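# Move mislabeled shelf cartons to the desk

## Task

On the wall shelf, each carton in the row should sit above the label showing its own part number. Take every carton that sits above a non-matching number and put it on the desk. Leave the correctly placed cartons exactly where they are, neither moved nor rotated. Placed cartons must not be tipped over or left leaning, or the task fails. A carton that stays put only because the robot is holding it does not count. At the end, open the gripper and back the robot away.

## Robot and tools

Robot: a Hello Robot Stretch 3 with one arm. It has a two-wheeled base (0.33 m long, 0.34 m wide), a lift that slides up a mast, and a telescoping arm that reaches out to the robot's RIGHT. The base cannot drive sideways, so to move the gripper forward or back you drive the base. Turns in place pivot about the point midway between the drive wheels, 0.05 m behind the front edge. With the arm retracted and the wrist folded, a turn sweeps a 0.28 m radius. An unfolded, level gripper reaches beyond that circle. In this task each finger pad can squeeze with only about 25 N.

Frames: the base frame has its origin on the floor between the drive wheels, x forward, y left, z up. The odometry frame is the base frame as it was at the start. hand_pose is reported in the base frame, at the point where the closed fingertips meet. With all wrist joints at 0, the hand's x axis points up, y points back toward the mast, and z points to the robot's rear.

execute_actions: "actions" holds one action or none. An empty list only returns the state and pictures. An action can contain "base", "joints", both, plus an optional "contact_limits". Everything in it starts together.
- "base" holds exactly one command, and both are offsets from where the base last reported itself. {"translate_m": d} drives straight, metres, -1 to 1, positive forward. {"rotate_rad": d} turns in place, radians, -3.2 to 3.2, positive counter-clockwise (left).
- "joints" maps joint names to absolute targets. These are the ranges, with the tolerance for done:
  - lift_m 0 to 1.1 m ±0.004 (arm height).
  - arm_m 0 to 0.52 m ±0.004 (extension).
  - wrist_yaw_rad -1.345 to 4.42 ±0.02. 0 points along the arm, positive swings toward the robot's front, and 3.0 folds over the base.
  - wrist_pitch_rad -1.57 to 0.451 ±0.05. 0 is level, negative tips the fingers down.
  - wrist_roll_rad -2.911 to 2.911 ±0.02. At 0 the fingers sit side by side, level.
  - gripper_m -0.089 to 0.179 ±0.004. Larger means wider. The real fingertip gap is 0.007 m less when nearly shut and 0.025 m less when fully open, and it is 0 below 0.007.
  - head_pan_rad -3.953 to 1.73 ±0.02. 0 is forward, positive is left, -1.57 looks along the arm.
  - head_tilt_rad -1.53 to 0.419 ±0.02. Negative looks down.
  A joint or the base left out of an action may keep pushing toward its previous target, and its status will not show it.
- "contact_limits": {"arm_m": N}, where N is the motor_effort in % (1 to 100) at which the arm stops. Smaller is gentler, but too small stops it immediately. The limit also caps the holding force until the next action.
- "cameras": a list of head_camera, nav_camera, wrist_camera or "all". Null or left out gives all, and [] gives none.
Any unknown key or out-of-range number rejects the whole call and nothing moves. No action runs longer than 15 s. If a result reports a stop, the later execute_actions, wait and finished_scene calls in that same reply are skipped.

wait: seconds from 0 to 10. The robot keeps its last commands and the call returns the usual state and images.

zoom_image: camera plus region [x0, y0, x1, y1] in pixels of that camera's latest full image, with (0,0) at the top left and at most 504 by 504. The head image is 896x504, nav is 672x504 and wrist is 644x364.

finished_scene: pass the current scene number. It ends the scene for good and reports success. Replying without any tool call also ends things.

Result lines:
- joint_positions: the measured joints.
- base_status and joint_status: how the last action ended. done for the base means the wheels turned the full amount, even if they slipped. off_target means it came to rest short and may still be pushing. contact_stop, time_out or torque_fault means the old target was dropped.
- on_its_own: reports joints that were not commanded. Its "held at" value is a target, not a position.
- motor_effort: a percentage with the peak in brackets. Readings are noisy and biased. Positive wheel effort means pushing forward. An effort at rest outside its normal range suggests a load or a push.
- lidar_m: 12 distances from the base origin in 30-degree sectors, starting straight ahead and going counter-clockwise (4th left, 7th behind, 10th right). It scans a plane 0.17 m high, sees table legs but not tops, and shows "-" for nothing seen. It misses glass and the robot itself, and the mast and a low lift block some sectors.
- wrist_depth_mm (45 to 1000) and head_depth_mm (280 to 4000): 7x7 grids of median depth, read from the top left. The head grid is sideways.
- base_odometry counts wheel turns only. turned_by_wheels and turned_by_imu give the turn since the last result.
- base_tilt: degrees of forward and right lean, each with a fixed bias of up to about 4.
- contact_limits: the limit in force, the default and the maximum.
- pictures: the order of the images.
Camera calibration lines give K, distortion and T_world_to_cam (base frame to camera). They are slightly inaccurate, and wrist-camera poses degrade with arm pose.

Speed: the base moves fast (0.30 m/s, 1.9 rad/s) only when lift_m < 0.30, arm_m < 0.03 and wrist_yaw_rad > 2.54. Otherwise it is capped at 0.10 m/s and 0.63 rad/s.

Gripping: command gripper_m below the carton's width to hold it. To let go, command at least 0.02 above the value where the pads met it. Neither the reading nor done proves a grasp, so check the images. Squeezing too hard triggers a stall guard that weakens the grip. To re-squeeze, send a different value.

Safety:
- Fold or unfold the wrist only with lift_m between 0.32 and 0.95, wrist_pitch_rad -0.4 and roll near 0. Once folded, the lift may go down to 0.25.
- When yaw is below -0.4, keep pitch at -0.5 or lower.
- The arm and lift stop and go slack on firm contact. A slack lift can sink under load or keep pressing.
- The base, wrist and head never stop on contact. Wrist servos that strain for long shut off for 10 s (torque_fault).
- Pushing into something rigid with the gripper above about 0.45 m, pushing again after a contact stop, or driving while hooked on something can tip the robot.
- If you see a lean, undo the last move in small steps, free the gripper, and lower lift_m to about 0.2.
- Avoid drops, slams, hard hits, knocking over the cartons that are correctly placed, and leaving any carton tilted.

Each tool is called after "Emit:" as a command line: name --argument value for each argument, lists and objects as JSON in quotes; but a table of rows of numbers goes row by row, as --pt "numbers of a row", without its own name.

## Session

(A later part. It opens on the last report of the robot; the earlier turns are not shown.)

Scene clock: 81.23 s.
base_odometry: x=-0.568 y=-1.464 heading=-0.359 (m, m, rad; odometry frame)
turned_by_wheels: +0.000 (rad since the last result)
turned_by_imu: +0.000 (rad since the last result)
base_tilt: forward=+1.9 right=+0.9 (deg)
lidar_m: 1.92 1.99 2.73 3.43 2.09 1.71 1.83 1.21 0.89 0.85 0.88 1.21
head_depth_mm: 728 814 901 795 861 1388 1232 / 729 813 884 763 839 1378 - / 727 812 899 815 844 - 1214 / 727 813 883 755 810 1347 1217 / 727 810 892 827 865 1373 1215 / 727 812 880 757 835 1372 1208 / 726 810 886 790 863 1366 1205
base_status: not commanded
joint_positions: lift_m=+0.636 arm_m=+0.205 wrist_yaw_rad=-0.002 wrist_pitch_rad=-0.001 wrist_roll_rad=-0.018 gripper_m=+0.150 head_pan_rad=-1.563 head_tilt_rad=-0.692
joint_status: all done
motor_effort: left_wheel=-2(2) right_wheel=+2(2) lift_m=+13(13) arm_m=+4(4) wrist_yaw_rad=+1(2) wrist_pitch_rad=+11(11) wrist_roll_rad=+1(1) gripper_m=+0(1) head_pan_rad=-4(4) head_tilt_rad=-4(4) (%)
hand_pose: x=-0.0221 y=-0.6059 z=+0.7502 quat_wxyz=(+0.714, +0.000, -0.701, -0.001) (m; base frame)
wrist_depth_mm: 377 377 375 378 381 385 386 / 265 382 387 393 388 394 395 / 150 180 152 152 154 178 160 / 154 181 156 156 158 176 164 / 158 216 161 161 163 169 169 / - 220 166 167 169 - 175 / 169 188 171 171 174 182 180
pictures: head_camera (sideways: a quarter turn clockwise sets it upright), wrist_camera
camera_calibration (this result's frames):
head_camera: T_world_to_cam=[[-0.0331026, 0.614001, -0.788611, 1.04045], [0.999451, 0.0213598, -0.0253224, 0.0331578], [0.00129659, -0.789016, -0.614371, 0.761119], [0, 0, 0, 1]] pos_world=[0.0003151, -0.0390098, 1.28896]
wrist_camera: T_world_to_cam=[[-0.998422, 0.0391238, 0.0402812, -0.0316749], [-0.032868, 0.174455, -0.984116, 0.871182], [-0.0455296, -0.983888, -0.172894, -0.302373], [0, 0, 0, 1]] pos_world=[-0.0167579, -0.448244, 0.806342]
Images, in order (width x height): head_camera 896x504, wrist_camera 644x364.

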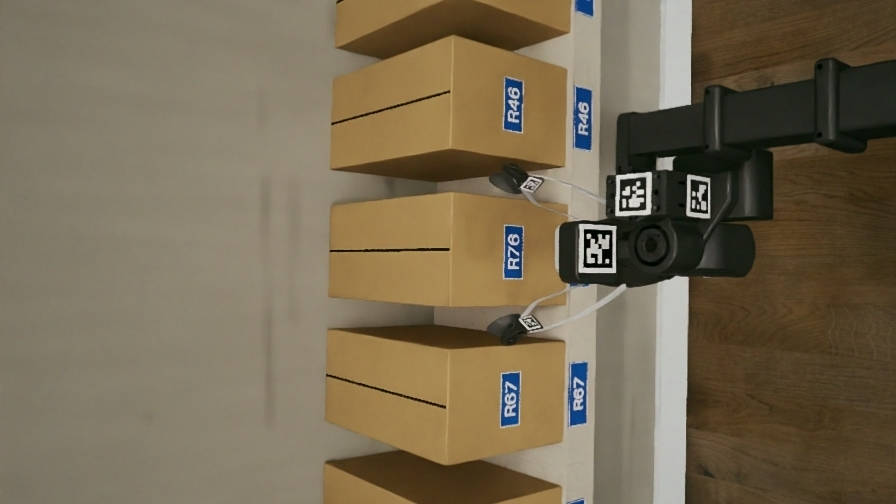

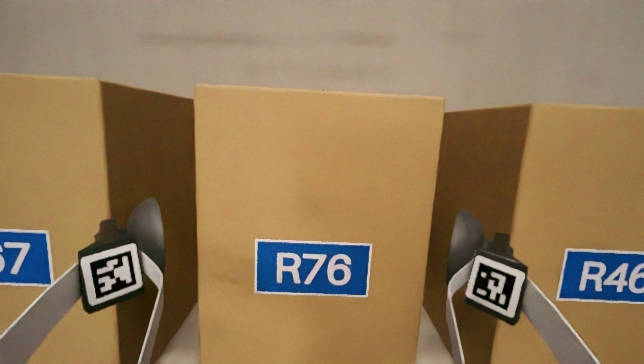

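Emit:
execute_actions --actions '[{"base":{"translate_m":-0.004}}]' --cameras '[]'

Emit:
execute_actions --actions '[{"joints":{"arm_m":0.235},"contact_limits":{"arm_m":11}}]' --cameras '["head_camera","wrist_camera"]'

Scene clock: 86.03 s.
base_odometry: x=-0.572 y=-1.462 heading=-0.359 (m, m, rad; odometry frame)
turned_by_wheels: +0.000 (rad since the last result)
turned_by_imu: -0.001 (rad since the last result)
base_tilt: forward=+2.1 right=+1.0 (deg)
lidar_m: 1.92 1.99 2.73 3.41 2.08 1.71 1.82 1.21 0.88 0.85 0.88 1.21
head_depth_mm: 726 814 899 798 866 1387 1232 / 730 809 886 763 843 1385 - / 729 813 905 830 840 - 1222 / 727 813 882 757 810 1328 1212 / 727 810 897 779 862 1371 1212 / 726 813 881 753 838 1371 1206 / 727 808 902 797 863 1366 1204
base_status: done
joint_positions: lift_m=+0.636 arm_m=+0.205 wrist_yaw_rad=-0.002 wrist_pitch_rad=-0.001 wrist_roll_rad=-0.018 gripper_m=+0.150 head_pan_rad=-1.563 head_tilt_rad=-0.692
joint_status: not commanded
motor_effort: left_wheel=-1(8) right_wheel=+2(4) lift_m=+12(12) arm_m=+4(4) wrist_yaw_rad=+1(2) wrist_pitch_rad=+11(11) wrist_roll_rad=+2(2) gripper_m=+0(1) head_pan_rad=-3(5) head_tilt_rad=-4(4) (%)
hand_pose: x=-0.0221 y=-0.6059 z=+0.7502 quat_wxyz=(+0.714, +0.000, -0.701, -0.001) (m; base frame)
wrist_depth_mm: 376 377 380 380 383 384 385 / 264 386 387 389 388 394 391 / 150 187 151 153 154 170 159 / 154 190 156 157 158 169 164 / 159 224 160 161 164 169 169 / - 228 165 167 168 - 173 / 169 197 171 172 202 181 179
pictures: none
No camera images: the call's "cameras" was empty. Leave "cameras" out to get every camera's image.

Scene clock: 87.23 s.
base_odometry: x=-0.572 y=-1.462 heading=-0.359 (m, m, rad; odometry frame)
turned_by_wheels: +0.000 (rad since the last result)
turned_by_imu: +0.000 (rad since the last result)
base_tilt: forward=+2.0 right=+0.8 (deg)
lidar_m: 1.92 2.00 2.72 3.42 2.09 1.71 1.82 1.21 0.89 0.85 0.88 1.21
head_depth_mm: 728 811 902 803 863 1382 1230 / 727 810 883 766 837 1394 - / 726 810 901 824 841 1324 1218 / 729 809 881 755 - 1338 1215 / 727 810 896 775 864 1366 1214 / 729 812 883 755 840 1379 1207 / 725 811 900 794 863 1376 1201
base_status: not commanded
joint_positions: lift_m=+0.636 arm_m=+0.235 wrist_yaw_rad=-0.002 wrist_pitch_rad=-0.001 wrist_roll_rad=-0.018 gripper_m=+0.150 head_pan_rad=-1.563 head_tilt_rad=-0.692
joint_status: all done
motor_effort: left_wheel=-2(2) right_wheel=+2(3) lift_m=+12(13) arm_m=+3(5) wrist_yaw_rad=+1(1) wrist_pitch_rad=+11(11) wrist_roll_rad=+2(2) gripper_m=-1(1) head_pan_rad=-4(4) head_tilt_rad=-3(3) (%)
contact_limits: arm_m 11 (drawing in: default 22, maximum 36; extending or still: default 30, maximum 49)
hand_pose: x=-0.0221 y=-0.6359 z=+0.7502 quat_wxyz=(+0.714, +0.000, -0.701, -0.001) (m; base frame)
wrist_depth_mm: 347 350 349 353 353 357 357 / 353 354 120 354 361 363 366 / 133 163 122 123 123 172 129 / 135 164 126 126 127 170 133 / 133 129 130 130 131 156 137 / - 134 133 134 135 - 141 / 142 171 138 138 140 175 146
pictures: head_camera (sideways: a quarter turn clockwise sets it upright), wrist_camera
camera_calibration (this result's frames):
head_camera: T_world_to_cam=[[-0.0331026, 0.614001, -0.788611, 1.04045], [0.999451, 0.0213597, -0.0253224, 0.0331578], [0.00129659, -0.789017, -0.614371, 0.761119], [0, 0, 0, 1]] pos_world=[0.0003151, -0.0390098, 1.28896]
wrist_camera: T_world_to_cam=[[-0.998423, 0.039113, 0.0402797, -0.0305042], [-0.0328701, 0.174415, -0.984123, 0.876405], [-0.0455174, -0.983895, -0.172854, -0.331921], [0, 0, 0, 1]] pos_world=[-0.0167567, -0.478241, 0.806346]
Images, in order (width x height): head_camera 896x504, wrist_camera 644x364.

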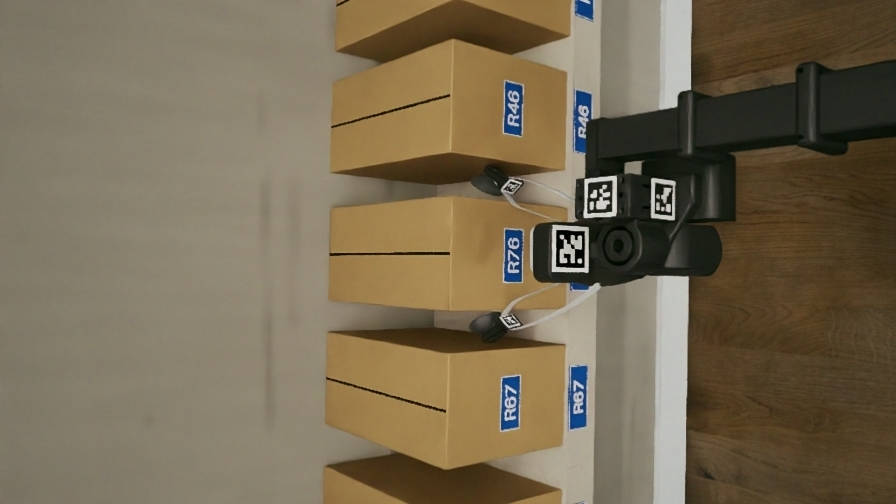

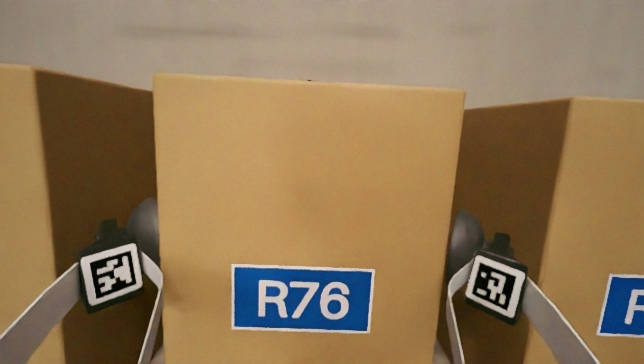

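Emit:
execute_actions --actions '[{"joints":{"arm_m":0.26},"contact_limits":{"arm_m":11}}]' --cameras '["head_camera","wrist_camera"]'

Scene clock: 91.03 s.
base_odometry: x=-0.572 y=-1.462 heading=-0.359 (m, m, rad; odometry frame)
turned_by_wheels: +0.000 (rad since the last result)
turned_by_imu: -0.001 (rad since the last result)
base_tilt: forward=+1.8 right=+0.9 (deg)
lidar_m: 1.92 1.99 2.72 3.42 2.09 1.71 1.82 1.21 0.89 0.85 0.88 1.21
head_depth_mm: 728 811 901 803 865 1393 1232 / 727 811 882 765 835 1389 - / 728 808 904 842 836 1347 1216 / 724 812 884 764 - 1379 1218 / 729 811 894 789 864 1367 1217 / 725 811 884 757 836 1358 1205 / 727 812 900 797 863 1372 1205
base_status: not commanded
joint_positions: lift_m=+0.636 arm_m=+0.255 wrist_yaw_rad=+0.001 wrist_pitch_rad=-0.002 wrist_roll_rad=-0.018 gripper_m=+0.150 head_pan_rad=-1.563 head_tilt_rad=-0.692
joint_status: arm_m contact_stop (moved +0.020 of +0.025)
on_its_own: arm_m is slack since a contact_stop, until your next command for it (your +0.260 is given up)
motor_effort: left_wheel=-2(5) right_wheel=+3(9) lift_m=+13(13) arm_m=+0(13) wrist_yaw_rad=+0(1) wrist_pitch_rad=+12(13) wrist_roll_rad=+2(2) gripper_m=-16(16) head_pan_rad=-5(3) head_tilt_rad=-3(4) (%)
contact_limits: arm_m 11 (drawing in: default 22, maximum 36; extending or still: default 30, maximum 49)
hand_pose: x=-0.0212 y=-0.6560 z=+0.7498 quat_wxyz=(+0.714, +0.001, -0.701, -0.001) (m; base frame)
wrist_depth_mm: 328 331 333 334 333 337 338 / 147 155 105 106 342 342 344 / 137 108 107 108 108 156 120 / 138 158 111 111 111 163 118 / 136 114 114 114 115 152 118 / - 118 118 118 119 - 120 / 145 164 121 122 122 169 123
pictures: head_camera (sideways: a quarter turn clockwise sets it upright), wrist_camera
camera_calibration (this result's frames):
head_camera: T_world_to_cam=[[-0.0330773, 0.61424, -0.788426, 1.04021], [0.999452, 0.0213233, -0.0253183, 0.0331525], [0.00126036, -0.788831, -0.614608, 0.761429], [0, 0, 0, 1]] pos_world=[0.000313349, -0.0390056, 1.28895]
wrist_camera: T_world_to_cam=[[-0.998545, 0.0357816, 0.0403373, -0.0310928], [-0.0334422, 0.175851, -0.983849, 0.880279], [-0.042297, -0.983766, -0.174399, -0.350493], [0, 0, 0, 1]] pos_world=[-0.0164338, -0.498489, 0.80619]
Images, in order (width x height): head_camera 896x504, wrist_camera 644x364.

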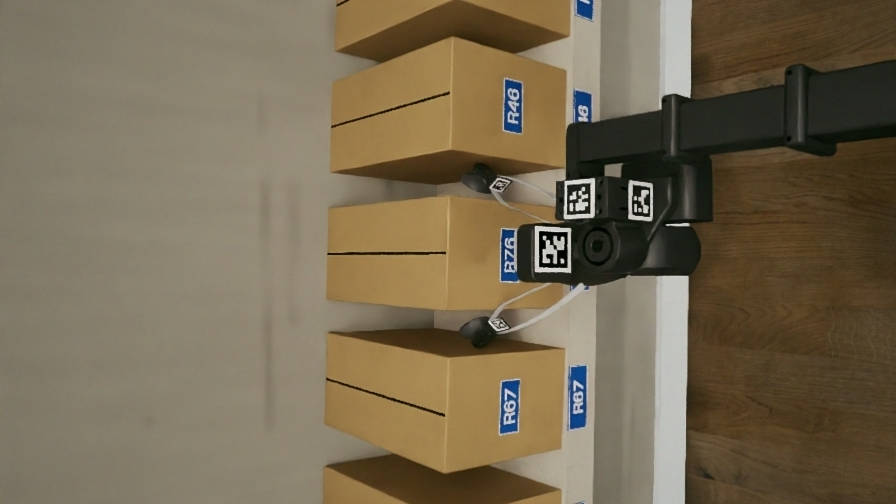

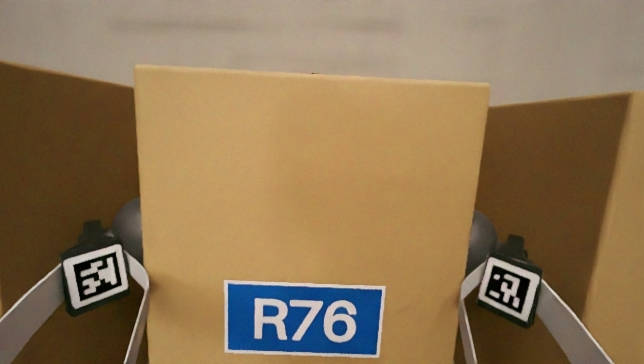

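Finger bars touch the corners. Back slightly and close.

Emit:
execute_actions --actions '[{"joints":{"arm_m":0.245}}]' --cameras '[]'

Emit:
execute_actions --actions '[{"joints":{"gripper_m":0.05}}]' --cameras '[]'

Emit:
execute_actions --actions '[{"joints":{"lift_m":0.66}}]'

Scene clock: 98.00 s.
base_odometry: x=-0.572 y=-1.462 heading=-0.359 (m, m, rad; odometry frame)
turned_by_wheels: +0.000 (rad since the last result)
turned_by_imu: -0.001 (rad since the last result)
base_tilt: forward=+2.0 right=+0.9 (deg)
lidar_m: 1.92 1.99 2.73 3.45 2.09 1.71 1.82 1.21 0.88 0.85 0.89 1.21
head_depth_mm: 728 814 903 803 863 1396 1226 / 728 814 885 765 836 1382 - / 728 811 899 835 839 1329 1223 / 728 808 887 764 - 1357 1216 / 729 810 892 789 864 1369 1211 / 726 811 885 754 837 1368 1206 / 726 812 896 796 863 1362 1209
base_status: not commanded
joint_positions: lift_m=+0.636 arm_m=+0.245 wrist_yaw_rad=+0.001 wrist_pitch_rad=-0.001 wrist_roll_rad=-0.018 gripper_m=+0.150 head_pan_rad=-1.563 head_tilt_rad=-0.692
joint_status: all done
motor_effort: left_wheel=-2(2) right_wheel=+4(3) lift_m=+12(12) arm_m=-4(5) wrist_yaw_rad=-1(1) wrist_pitch_rad=+12(12) wrist_roll_rad=+2(2) gripper_m=+0(17) head_pan_rad=-5(5) head_tilt_rad=-4(3) (%)
hand_pose: x=-0.0212 y=-0.6465 z=+0.7500 quat_wxyz=(+0.714, +0.001, -0.701, +0.000) (m; base frame)
wrist_depth_mm: 339 341 342 341 343 344 343 / 147 343 115 346 348 352 354 / 137 158 116 116 117 165 120 / 138 168 120 120 121 175 123 / 137 124 124 124 124 161 126 / - 129 128 128 128 - 130 / 147 175 132 132 133 179 133
pictures: none
No camera images: the call's "cameras" was empty. Leave "cameras" out to get every camera's image.

Scene clock: 99.50 s.
base_odometry: x=-0.572 y=-1.462 heading=-0.359 (m, m, rad; odometry frame)
turned_by_wheels: +0.000 (rad since the last result)
turned_by_imu: +0.000 (rad since the last result)
base_tilt: forward=+2.0 right=+0.8 (deg)
lidar_m: 1.92 1.99 2.73 3.43 2.09 1.71 1.82 1.21 0.89 0.85 0.88 1.21
head_depth_mm: 728 815 899 800 865 1389 1224 / 729 813 882 764 839 1381 - / 729 813 902 836 838 1321 1216 / 729 813 888 762 - 1358 1226 / 726 811 894 802 864 1372 1216 / 728 809 885 759 839 1368 1207 / 726 810 900 798 866 1365 1209
base_status: not commanded
joint_positions: lift_m=+0.636 arm_m=+0.245 wrist_yaw_rad=+0.001 wrist_pitch_rad=-0.002 wrist_roll_rad=-0.018 gripper_m=+0.108 head_pan_rad=-1.563 head_tilt_rad=-0.692
joint_status: gripper_m off_target (ended at +0.108, target +0.050)
motor_effort: left_wheel=-2(3) right_wheel=+3(4) lift_m=+13(12) arm_m=+2(4) wrist_yaw_rad=+0(1) wrist_pitch_rad=+11(11) wrist_roll_rad=+2(2) gripper_m=-100(100) head_pan_rad=-4(4) head_tilt_rad=-4(3) (%)
hand_pose: x=-0.0212 y=-0.6459 z=+0.7499 quat_wxyz=(+0.714, +0.001, -0.701, -0.001) (m; base frame)
wrist_depth_mm: 337 345 342 344 345 344 343 / 148 347 116 348 352 355 355 / 137 166 118 118 118 166 120 / 139 168 121 121 122 174 125 / 140 126 124 126 126 162 127 / 138 130 129 129 130 151 131 / 147 176 133 133 135 181 135
pictures: none
No camera images: the call's "cameras" was empty. Leave "cameras" out to get every camera's image.

Scene clock: 100.50 s.
base_odometry: x=-0.572 y=-1.462 heading=-0.359 (m, m, rad; odometry frame)
turned_by_wheels: +0.000 (rad since the last result)
turned_by_imu: +0.000 (rad since the last result)
base_tilt: forward=+1.9 right=+0.8 (deg)
lidar_m: 1.92 2.00 2.72 3.44 2.09 1.70 1.83 1.21 0.89 0.85 0.89 1.21
head_depth_mm: 729 812 902 802 863 1403 1223 / 727 814 884 764 839 - - / 726 814 901 841 830 1351 1218 / 728 814 883 761 - 1379 1219 / 725 810 894 785 864 1366 1213 / 728 810 884 754 842 1360 1211 / 725 810 898 798 865 1365 1196
base_status: not commanded
joint_positions: lift_m=+0.659 arm_m=+0.244 wrist_yaw_rad=+0.001 wrist_pitch_rad=-0.061 wrist_roll_rad=-0.018 gripper_m=+0.091 head_pan_rad=-1.563 head_tilt_rad=-0.692
joint_status: all done
on_its_own: wrist_pitch_rad is at rest, and its effort (+44) is outside its rest range (-20 to +32); gripper_m moved -0.016 toward your old target +0.050
motor_effort: left_wheel=-2(3) right_wheel=+3(3) lift_m=+49(49) arm_m=+8(7) wrist_yaw_rad=-1(1) wrist_pitch_rad=+44(44) wrist_roll_rad=+2(2) gripper_m=-100(100) head_pan_rad=-4(5) head_tilt_rad=-2(4) (%)
hand_pose: x=-0.0213 y=-0.6436 z=+0.7581 quat_wxyz=(+0.713, +0.022, -0.700, -0.021) (m; base frame)
wrist_depth_mm: 333 335 337 334 336 340 342 / 343 341 114 344 345 352 354 / 137 165 117 117 117 177 127 / 138 169 120 121 121 175 124 / 139 127 125 125 125 162 129 / 138 131 130 130 130 147 133 / 147 187 135 135 136 181 139
pictures: head_camera (sideways: a quarter turn clockwise sets it upright), nav_camera (sideways: a quarter turn counterclockwise sets it upright), wrist_camera
camera_calibration (this result's frames):
head_camera: T_world_to_cam=[[-0.0330771, 0.61424, -0.788426, 1.04021], [0.999452, 0.0213229, -0.0253183, 0.0331525], [0.00126008, -0.788831, -0.614608, 0.761429], [0, 0, 0, 1]] pos_world=[0.000313335, -0.0390056, 1.28895]
nav_camera: T_world_to_cam=[[0.0388899, -0.608099, 0.792908, -0.990762], [-0.998867, -0.00186529, 0.047561, -0.0038577], [-0.0274428, -0.793859, -0.607482, 0.75264], [0, 0, 0, 1]] pos_world=[0.0553318, -0.0049983, 1.24298]
wrist_camera: T_world_to_cam=[[-0.998531, 0.0337341, 0.0424015, -0.0348534], [-0.0333942, 0.233112, -0.971876, 0.914098], [-0.0426697, -0.971865, -0.231643, -0.285777], [0, 0, 0, 1]] pos_world=[-0.0164706, -0.489649, 0.82367]
Images, in order (width x height): head_camera 896x504, nav_camera 672x504, wrist_camera 644x364.

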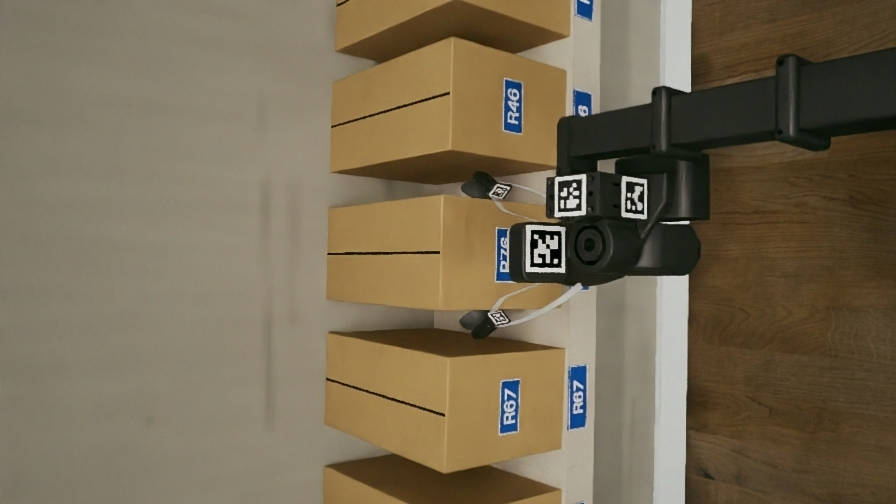

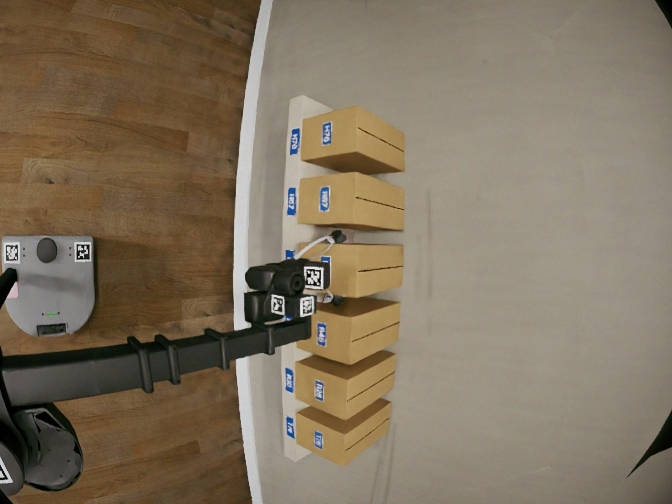

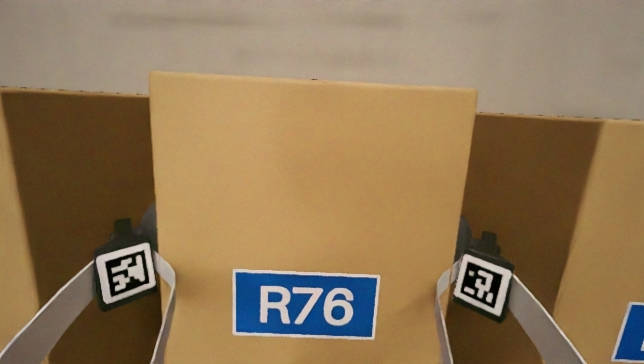

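Emit:
execute_actions --actions '[{"joints":{"lift_m":0.69,"wrist_pitch_rad":0.03,"gripper_m":0.06}}]' --cameras '["head_camera","wrist_camera"]'

Scene clock: 106.20 s.
base_odometry: x=-0.572 y=-1.462 heading=-0.359 (m, m, rad; odometry frame)
turned_by_wheels: +0.000 (rad since the last result)
turned_by_imu: -0.003 (rad since the last result)
base_tilt: forward=+1.9 right=+0.7 (deg)
lidar_m: 1.92 1.99 2.72 3.44 2.09 1.70 1.82 1.22 0.89 0.85 0.88 1.20
head_depth_mm: 731 815 904 796 862 1390 1246 / 729 810 893 765 838 - - / 729 814 904 824 - 1366 1222 / 728 813 884 741 - 1376 1214 / 727 811 899 780 866 1376 1211 / 729 812 876 755 838 1357 1210 / 726 808 894 800 867 1361 1208
base_status: not commanded
joint_positions: lift_m=+0.689 arm_m=+0.243 wrist_yaw_rad=+0.000 wrist_pitch_rad=-0.103 wrist_roll_rad=-0.017 gripper_m=+0.075 head_pan_rad=-1.563 head_tilt_rad=-0.692
joint_status: wrist_pitch_rad off_target (ended at -0.103, target +0.030); gripper_m off_target (ended at +0.075, target +0.060); the others done
on_its_own: arm_m is at rest, and its effort (+16) is outside its rest range (-14 to +14); wrist_pitch_rad is at rest, and its effort (+73) is outside its rest range (-20 to +32)
motor_effort: left_wheel=-4(4) right_wheel=+3(5) lift_m=+51(51) arm_m=+16(16) wrist_yaw_rad=+0(0) wrist_pitch_rad=+73(74) wrist_roll_rad=+2(2) gripper_m=-100(100) head_pan_rad=-4(4) head_tilt_rad=-3(4) (%)
hand_pose: x=-0.0213 y=-0.6408 z=+0.7774 quat_wxyz=(+0.712, +0.037, -0.700, -0.036) (m; base frame)
wrist_depth_mm: 332 332 335 332 338 336 336 / 344 343 116 341 344 352 351 / 154 169 118 118 119 257 330 / 140 170 122 122 123 173 127 / 142 126 125 125 126 160 132 / 139 129 129 129 130 149 137 / 150 178 132 133 134 178 146
pictures: head_camera (sideways: a quarter turn clockwise sets it upright), wrist_camera
camera_calibration (this result's frames):
head_camera: T_world_to_cam=[[-0.0330772, 0.61424, -0.788426, 1.04021], [0.999452, 0.0213232, -0.0253183, 0.0331525], [0.00126026, -0.788831, -0.614609, 0.761429], [0, 0, 0, 1]] pos_world=[0.000313345, -0.0390056, 1.28895]
wrist_camera: T_world_to_cam=[[-0.998542, 0.0320096, 0.0434563, -0.0377042], [-0.0330489, 0.273937, -0.96118, 0.950003], [-0.0426713, -0.961215, -0.27248, -0.240052], [0, 0, 0, 1]] pos_world=[-0.016496, -0.489776, 0.849353]
Images, in order (width x height): head_camera 896x504, wrist_camera 644x364.

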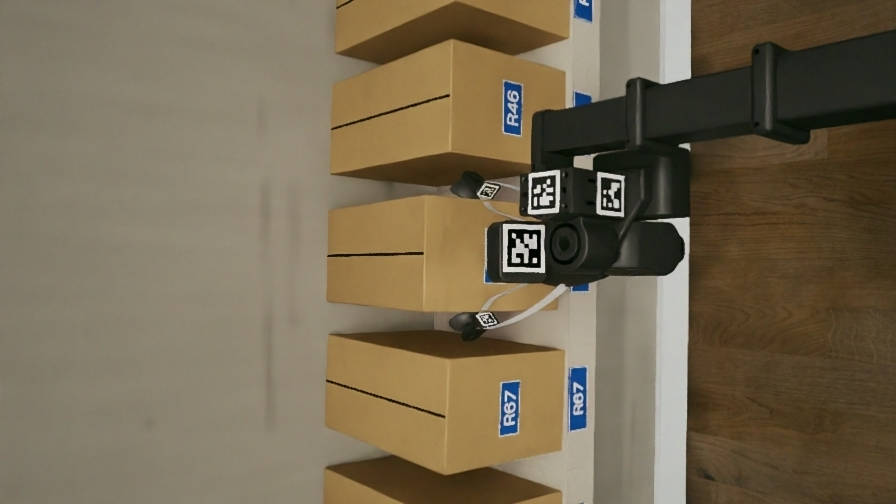

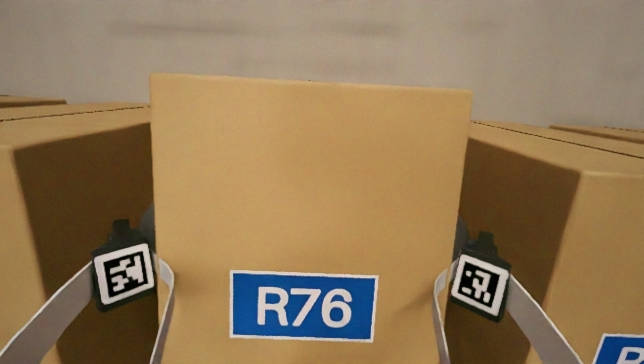

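Emit:
execute_actions --actions '[{"joints":{"lift_m":0.636,"wrist_pitch_rad":0.0}}]' --cameras '[]'

Emit:
execute_actions --actions '[{"joints":{"gripper_m":0.15}}]' --cameras '["head_camera","wrist_camera"]'

Scene clock: 111.77 s.
base_odometry: x=-0.572 y=-1.462 heading=-0.359 (m, m, rad; odometry frame)
turned_by_wheels: +0.000 (rad since the last result)
turned_by_imu: -0.001 (rad since the last result)
base_tilt: forward=+1.9 right=+0.7 (deg)
lidar_m: 1.92 2.00 2.72 3.44 2.09 1.71 1.83 1.21 0.88 0.85 0.88 1.21
head_depth_mm: 729 817 904 795 866 1396 1233 / 731 813 884 765 839 1389 - / 728 812 903 826 843 1324 1214 / 727 809 886 763 - 1360 1222 / 729 815 896 787 865 1371 1220 / 726 812 886 756 839 1366 1208 / 725 808 897 797 865 1365 1209
base_status: not commanded
joint_positions: lift_m=+0.637 arm_m=+0.244 wrist_yaw_rad=+0.001 wrist_pitch_rad=-0.008 wrist_roll_rad=-0.017 gripper_m=+0.093 head_pan_rad=-1.563 head_tilt_rad=-0.692
joint_status: all done
on_its_own: gripper_m is held at +0.093, not at your +0.060, by its stall guard, which is still easing
motor_effort: left_wheel=-1(4) right_wheel=+0(3) lift_m=+9(47) arm_m=+7(17) wrist_yaw_rad=-1(1) wrist_pitch_rad=+4(73) wrist_roll_rad=+1(2) gripper_m=-8(75) head_pan_rad=-4(5) head_tilt_rad=-3(3) (%)
hand_pose: x=-0.0211 y=-0.6454 z=+0.7494 quat_wxyz=(+0.713, +0.004, -0.701, -0.003) (m; base frame)
wrist_depth_mm: 342 341 342 343 342 346 347 / 151 347 116 351 351 358 353 / 139 168 118 118 119 164 121 / 140 170 122 122 123 174 124 / 142 127 126 125 126 160 128 / 139 130 129 130 131 145 132 / 149 178 134 134 136 179 136
pictures: none
No camera images: the call's "cameras" was empty. Leave "cameras" out to get every camera's image.

Scene clock: 113.10 s.
base_odometry: x=-0.572 y=-1.462 heading=-0.359 (m, m, rad; odometry frame)
turned_by_wheels: +0.000 (rad since the last result)
turned_by_imu: +0.000 (rad since the last result)
base_tilt: forward=+2.0 right=+0.8 (deg)
lidar_m: 1.92 1.99 2.72 3.44 2.09 1.71 1.82 1.21 0.89 0.85 0.88 1.21
head_depth_mm: 730 813 904 797 860 1392 1232 / 728 813 886 767 839 1388 - / 727 809 901 823 839 1336 1225 / 727 812 886 764 - 1356 1223 / 729 810 892 786 864 1375 1207 / 727 808 881 754 838 1366 1202 / 725 807 883 800 865 1369 1206
base_status: not commanded
joint_positions: lift_m=+0.637 arm_m=+0.245 wrist_yaw_rad=+0.002 wrist_pitch_rad=-0.015 wrist_roll_rad=-0.017 gripper_m=+0.150 head_pan_rad=-1.563 head_tilt_rad=-0.692
joint_status: all done
motor_effort: left_wheel=-2(1) right_wheel=+1(1) lift_m=+11(12) arm_m=+4(7) wrist_yaw_rad=-1(1) wrist_pitch_rad=+8(8) wrist_roll_rad=+1(1) gripper_m=+2(100) head_pan_rad=-4(4) head_tilt_rad=-4(5) (%)
hand_pose: x=-0.0210 y=-0.6455 z=+0.7476 quat_wxyz=(+0.713, +0.006, -0.701, -0.005) (m; base frame)
wrist_depth_mm: 339 338 340 343 342 345 345 / 146 169 115 115 348 353 350 / 139 159 117 117 118 163 120 / 141 162 120 121 121 172 123 / 139 125 124 125 126 159 127 / - 130 129 129 130 - 131 / 149 177 133 133 134 177 135
pictures: head_camera (sideways: a quarter turn clockwise sets it upright), wrist_camera
camera_calibration (this result's frames):
head_camera: T_world_to_cam=[[-0.0330773, 0.61424, -0.788426, 1.04021], [0.999452, 0.0213233, -0.0253183, 0.0331525], [0.00126036, -0.788831, -0.614608, 0.761429], [0, 0, 0, 1]] pos_world=[0.000313349, -0.0390056, 1.28895]
wrist_camera: T_world_to_cam=[[-0.998591, 0.0344244, 0.04038, -0.0320728], [-0.0332085, 0.188091, -0.98159, 0.882512], [-0.0413857, -0.981548, -0.186682, -0.329845], [0, 0, 0, 1]] pos_world=[-0.0163716, -0.488647, 0.805984]
Images, in order (width x height): head_camera 896x504, wrist_camera 644x364.

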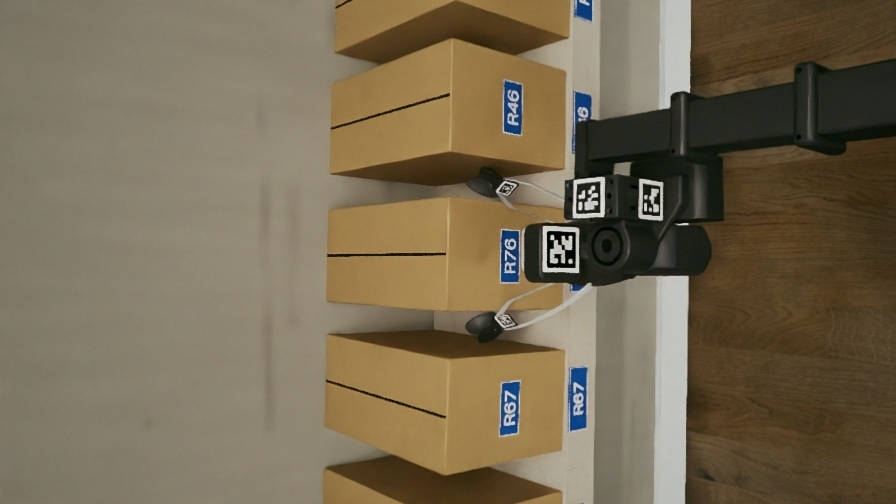

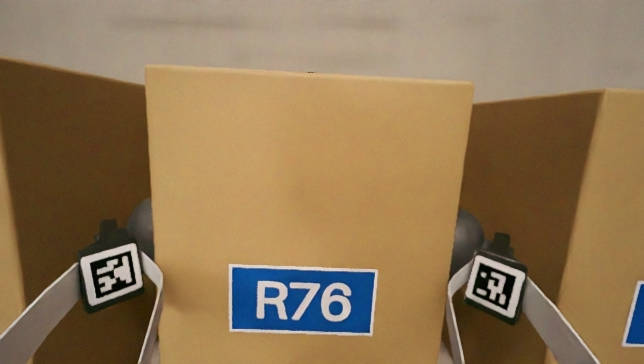

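Emit:
execute_actions --actions '[{"joints":{"arm_m":0.1}}]' --cameras '[]'

Emit:
execute_actions --actions '[{"joints":{"lift_m":1.05,"wrist_pitch_rad":-1.57}}]'

Scene clock: 118.53 s.
base_odometry: x=-0.572 y=-1.462 heading=-0.359 (m, m, rad; odometry frame)
turned_by_wheels: +0.000 (rad since the last result)
turned_by_imu: -0.001 (rad since the last result)
base_tilt: forward=+2.0 right=+0.7 (deg)
lidar_m: 1.92 1.99 2.72 3.43 2.09 1.71 1.82 1.22 0.88 0.85 0.88 1.21
head_depth_mm: 726 813 902 799 867 1394 1231 / 730 810 880 766 843 1386 - / 729 812 901 833 864 1389 - / 728 813 883 763 840 - - / 727 811 895 797 856 1367 1212 / 726 810 884 754 841 1363 1213 / 726 809 879 800 861 1368 1203
base_status: not commanded
joint_positions: lift_m=+0.637 arm_m=+0.100 wrist_yaw_rad=+0.002 wrist_pitch_rad=-0.016 wrist_roll_rad=-0.017 gripper_m=+0.150 head_pan_rad=-1.563 head_tilt_rad=-0.692
joint_status: all done
motor_effort: left_wheel=-1(1) right_wheel=+1(1) lift_m=+12(12) arm_m=-4(4) wrist_yaw_rad=-1(2) wrist_pitch_rad=+8(9) wrist_roll_rad=+1(2) gripper_m=+0(1) head_pan_rad=-5(5) head_tilt_rad=-4(4) (%)
hand_pose: x=-0.0210 y=-0.5011 z=+0.7473 quat_wxyz=(+0.713, +0.007, -0.701, -0.005) (m; base frame)
wrist_depth_mm: 474 471 477 476 480 474 481 / 476 484 480 488 487 496 497 / 254 252 274 257 297 262 272 / 262 260 279 269 293 271 273 / 272 267 284 277 288 275 281 / 294 277 286 286 292 - 292 / 283 283 284 284 284 288 289
pictures: none
No camera images: the call's "cameras" was empty. Leave "cameras" out to get every camera's image.

Scene clock: 123.13 s.
base_odometry: x=-0.572 y=-1.462 heading=-0.359 (m, m, rad; odometry frame)
turned_by_wheels: +0.000 (rad since the last result)
turned_by_imu: -0.001 (rad since the last result)
base_tilt: forward=+1.8 right=+0.8 (deg)
lidar_m: 1.92 2.00 2.72 3.42 2.09 1.71 1.83 1.21 0.89 0.85 0.89 1.21
head_depth_mm: - - - 774 863 1397 1222 / - - - 763 845 1388 1224 / 703 - - - - 1379 1215 / 713 814 - - - 1374 1211 / 728 813 892 801 868 1367 1210 / 728 807 883 759 836 1389 1207 / 727 811 879 798 863 1371 1200
base_status: not commanded
joint_positions: lift_m=+1.049 arm_m=+0.100 wrist_yaw_rad=+0.002 wrist_pitch_rad=-1.565 wrist_roll_rad=-0.017 gripper_m=+0.150 head_pan_rad=-1.563 head_tilt_rad=-0.692
joint_status: all done
motor_effort: left_wheel=-2(1) right_wheel=+1(1) lift_m=+45(47) arm_m=-3(4) wrist_yaw_rad=-1(1) wrist_pitch_rad=-3(7) wrist_roll_rad=+1(1) gripper_m=+0(1) head_pan_rad=-5(4) head_tilt_rad=-4(4) (%)
hand_pose: x=-0.0217 y=-0.2226 z=+0.9316 quat_wxyz=(+0.506, +0.503, -0.496, -0.494) (m; base frame)
wrist_depth_mm: - - - - - - - / - - - - - - - / - - - - - - - / - - - - - - - / - - - - - - - / - - - - - - - / - - - - - - -
pictures: head_camera (sideways: a quarter turn clockwise sets it upright), nav_camera (sideways: a quarter turn counterclockwise sets it upright), wrist_camera
camera_calibration (this result's frames):
head_camera: T_world_to_cam=[[-0.0330772, 0.61424, -0.788426, 1.04021], [0.999452, 0.0213232, -0.0253183, 0.0331525], [0.00126027, -0.788831, -0.614608, 0.761429], [0, 0, 0, 1]] pos_world=[0.000313345, -0.0390056, 1.28895]
nav_camera: T_world_to_cam=[[0.03889, -0.608099, 0.792908, -0.990762], [-0.998867, -0.00186553, 0.047561, -0.0038577], [-0.0274426, -0.793859, -0.607482, 0.75264], [0, 0, 0, 1]] pos_world=[0.0553318, -0.00499829, 1.24298]
wrist_camera: T_world_to_cam=[[-0.998467, -0.0404976, 0.0377419, -0.0689367], [-0.0336091, 0.985212, 0.168013, 0.0900414], [-0.0439879, 0.166487, -0.985062, 1.11881], [0, 0, 0, 1]] pos_world=[-0.0165906, -0.27777, 1.08957]
Images, in order (width x height): head_camera 896x504, nav_camera 672x504, wrist_camera 644x364.

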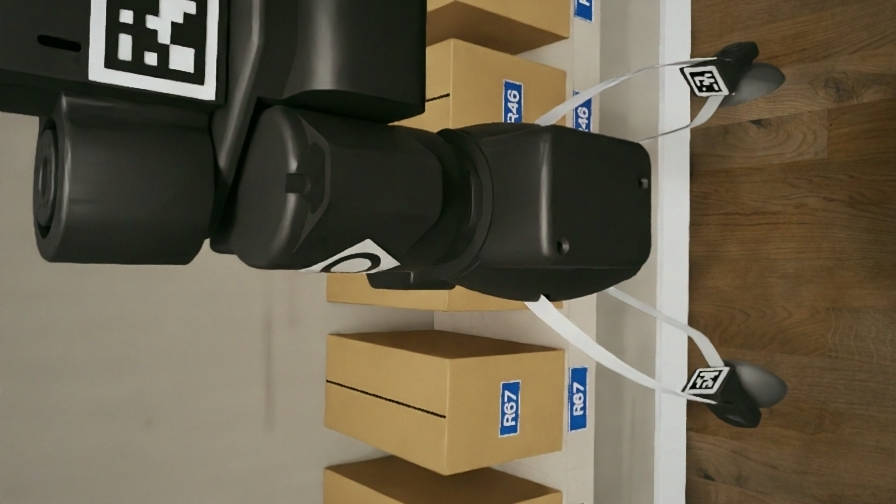

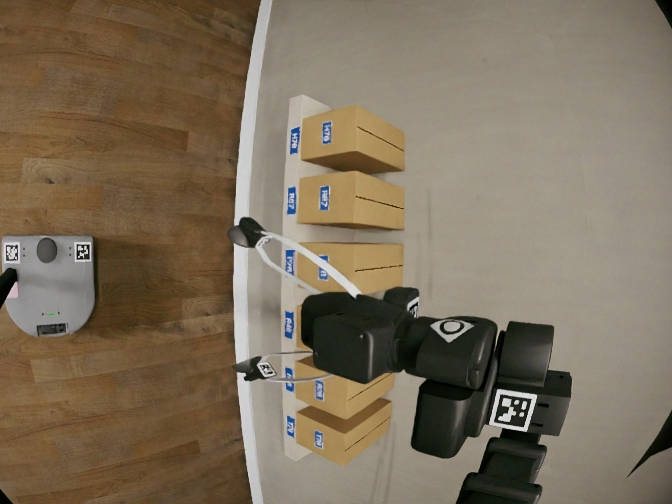

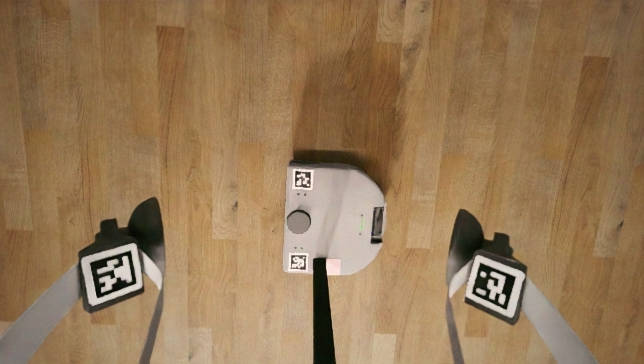

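Emit:
execute_actions --actions '[{"joints":{"lift_m":1.09,"wrist_pitch_rad":-1.2,"arm_m":0.52,"head_tilt_rad":-0.5}}]'

Scene clock: 134.60 s.
base_odometry: x=-0.572 y=-1.462 heading=-0.359 (m, m, rad; odometry frame)
turned_by_wheels: +0.000 (rad since the last result)
turned_by_imu: -0.001 (rad since the last result)
base_tilt: forward=+2.0 right=+0.6 (deg)
lidar_m: 1.92 2.00 2.73 3.43 2.08 1.71 1.82 1.22 0.89 0.85 0.88 1.20
head_depth_mm: 695 785 852 912 786 823 1304 / 699 774 846 909 752 800 1290 / 698 791 844 913 805 817 1294 / 706 765 866 899 752 801 1278 / 712 771 841 914 819 814 1279 / 710 770 840 900 738 790 1277 / 709 769 839 909 812 802 1272
base_status: not commanded
joint_positions: lift_m=+1.089 arm_m=+0.517 wrist_yaw_rad=+0.001 wrist_pitch_rad=-1.206 wrist_roll_rad=-0.017 gripper_m=+0.150 head_pan_rad=-1.563 head_tilt_rad=-0.507
joint_status: all done
joint sent to its limit — the command would take arm_m past its upper limit, so that joint was sent only as far as its limit.
motor_effort: left_wheel=-1(2) right_wheel=+1(1) lift_m=+45(46) arm_m=+4(5) wrist_yaw_rad=-1(1) wrist_pitch_rad=+2(2) wrist_roll_rad=+1(1) gripper_m=+1(1) head_pan_rad=-4(4) head_tilt_rad=+3(20) (%)
hand_pose: x=-0.0215 y=-0.7312 z=+0.9800 quat_wxyz=(+0.588, +0.405, -0.577, -0.398) (m; base frame)
wrist_depth_mm: 198 193 189 185 181 180 176 / 265 258 250 243 238 232 226 / 333 327 336 331 341 331 319 / 335 319 325 328 337 339 338 / 325 311 327 320 329 329 331 / 326 300 306 313 316 - 323 / 291 291 319 299 314 307 312
pictures: head_camera (sideways: a quarter turn clockwise sets it upright), nav_camera (sideways: a quarter turn counterclockwise sets it upright), wrist_camera
camera_calibration (this result's frames):
head_camera: T_world_to_cam=[[-0.0318453, 0.458628, -0.888058, 1.17011], [0.999491, 0.0163533, -0.0273958, 0.0358633], [0.00195822, -0.888478, -0.458915, 0.558859], [0, 0, 0, 1]] pos_world=[0.000323243, -0.0406993, 1.29658]
nav_camera: T_world_to_cam=[[0.0376531, -0.451767, 0.891341, -1.11911], [-0.998933, 0.0068659, 0.045678, -0.00141707], [-0.0267557, -0.89211, -0.451026, 0.549075], [0, 0, 0, 1]] pos_world=[0.0554131, -0.0157303, 1.24522]
wrist_camera: T_world_to_cam=[[-0.998492, -0.0247007, 0.0490365, -0.0907427], [-0.0335639, 0.981386, -0.189091, 0.930147], [-0.043453, -0.190452, -0.980734, 0.985953], [0, 0, 0, 1]] pos_world=[-0.0165438, -0.727298, 1.14729]
Images, in order (width x height): head_camera 896x504, nav_camera 672x504, wrist_camera 644x364.

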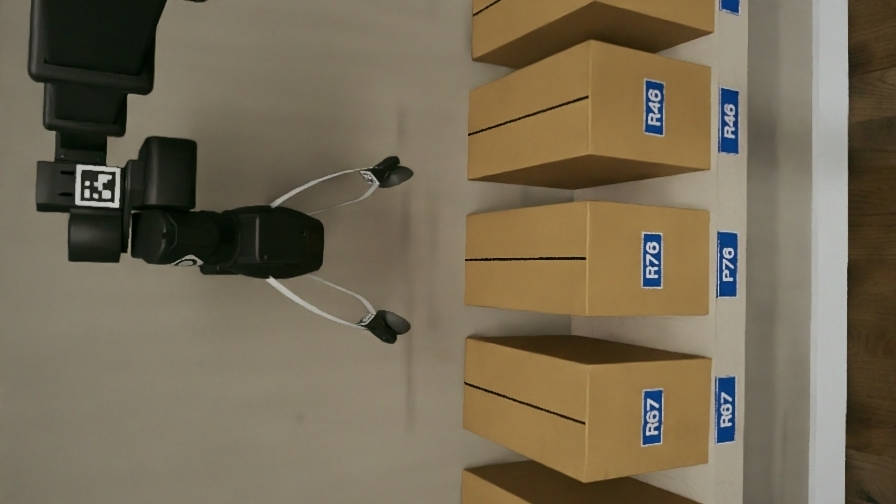

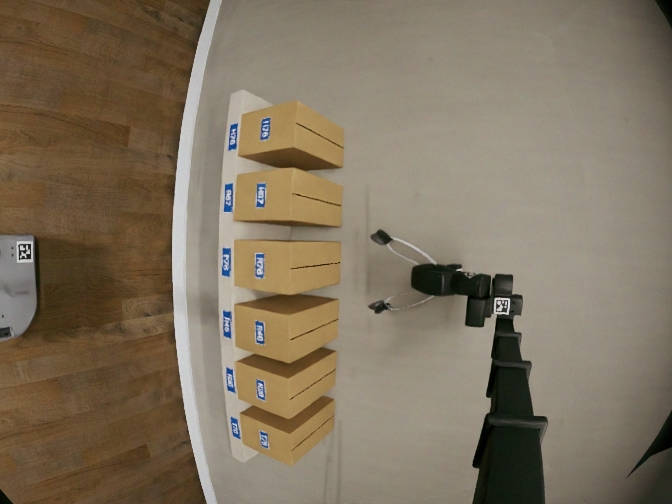

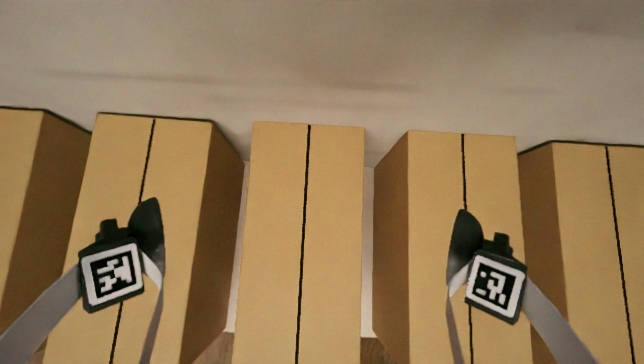

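Emit:
execute_actions --actions '[{"joints":{"lift_m":0.97}}]' --cameras '["head_camera","wrist_camera"]'

Scene clock: 140.30 s.
base_odometry: x=-0.572 y=-1.462 heading=-0.359 (m, m, rad; odometry frame)
turned_by_wheels: +0.000 (rad since the last result)
turned_by_imu: -0.001 (rad since the last result)
base_tilt: forward=+2.0 right=+0.8 (deg)
lidar_m: 1.92 2.00 2.72 3.43 2.09 1.71 1.82 1.21 0.89 0.85 0.88 1.21
head_depth_mm: 714 775 826 - 783 824 1289 / 714 766 - 908 752 807 1299 / 713 759 865 913 804 817 1294 / 712 765 - 910 749 798 1286 / 711 769 842 916 816 817 1280 / 709 770 841 897 738 793 1281 / 711 771 839 909 811 805 1273
base_status: not commanded
joint_positions: lift_m=+0.971 arm_m=+0.517 wrist_yaw_rad=+0.001 wrist_pitch_rad=-1.206 wrist_roll_rad=-0.017 gripper_m=+0.150 head_pan_rad=-1.563 head_tilt_rad=-0.507
joint_status: all done
motor_effort: left_wheel=-1(2) right_wheel=+1(1) lift_m=+12(43) arm_m=+4(4) wrist_yaw_rad=-1(1) wrist_pitch_rad=+3(3) wrist_roll_rad=+1(2) gripper_m=+0(0) head_pan_rad=-4(4) head_tilt_rad=+3(3) (%)
hand_pose: x=-0.0215 y=-0.7312 z=+0.8615 quat_wxyz=(+0.588, +0.405, -0.577, -0.398) (m; base frame)
wrist_depth_mm: 198 192 190 186 182 178 175 / 210 215 220 218 222 223 226 / 205 209 212 214 255 219 223 / 200 203 207 207 251 212 216 / 194 239 198 201 245 207 209 / 189 248 193 194 242 - 202 / 182 212 187 189 247 194 197
pictures: head_camera (sideways: a quarter turn clockwise sets it upright), wrist_camera
camera_calibration (this result's frames):
head_camera: T_world_to_cam=[[-0.0318453, 0.458628, -0.888058, 1.17011], [0.999491, 0.0163532, -0.0273958, 0.0358633], [0.00195811, -0.888478, -0.458915, 0.558859], [0, 0, 0, 1]] pos_world=[0.000323238, -0.0406993, 1.29658]
wrist_camera: T_world_to_cam=[[-0.998492, -0.0247007, 0.0490365, -0.0849322], [-0.033564, 0.981386, -0.189092, 0.907743], [-0.043453, -0.190453, -0.980734, 0.86974], [0, 0, 0, 1]] pos_world=[-0.0165438, -0.7273, 1.0288]
Images, in order (width x height): head_camera 896x504, wrist_camera 644x364.

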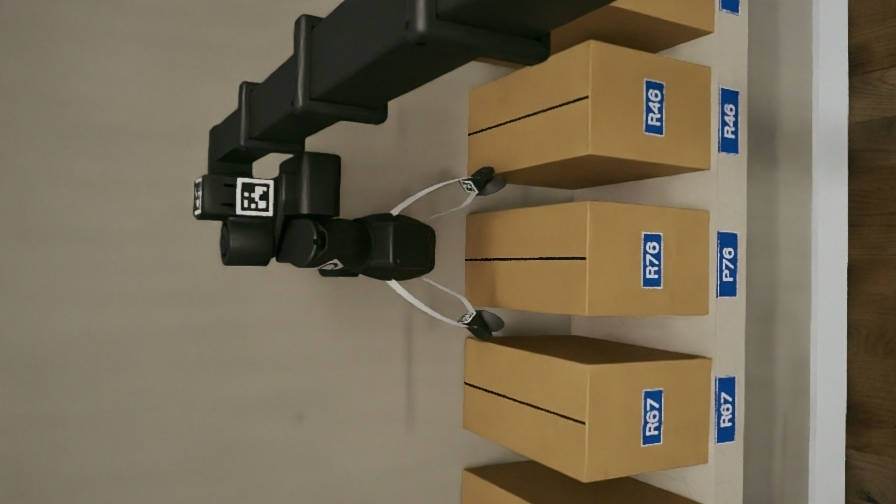

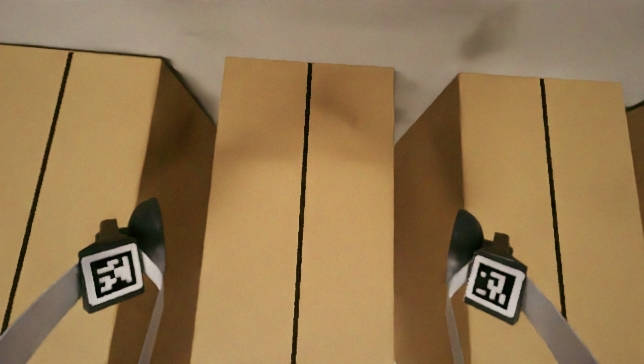

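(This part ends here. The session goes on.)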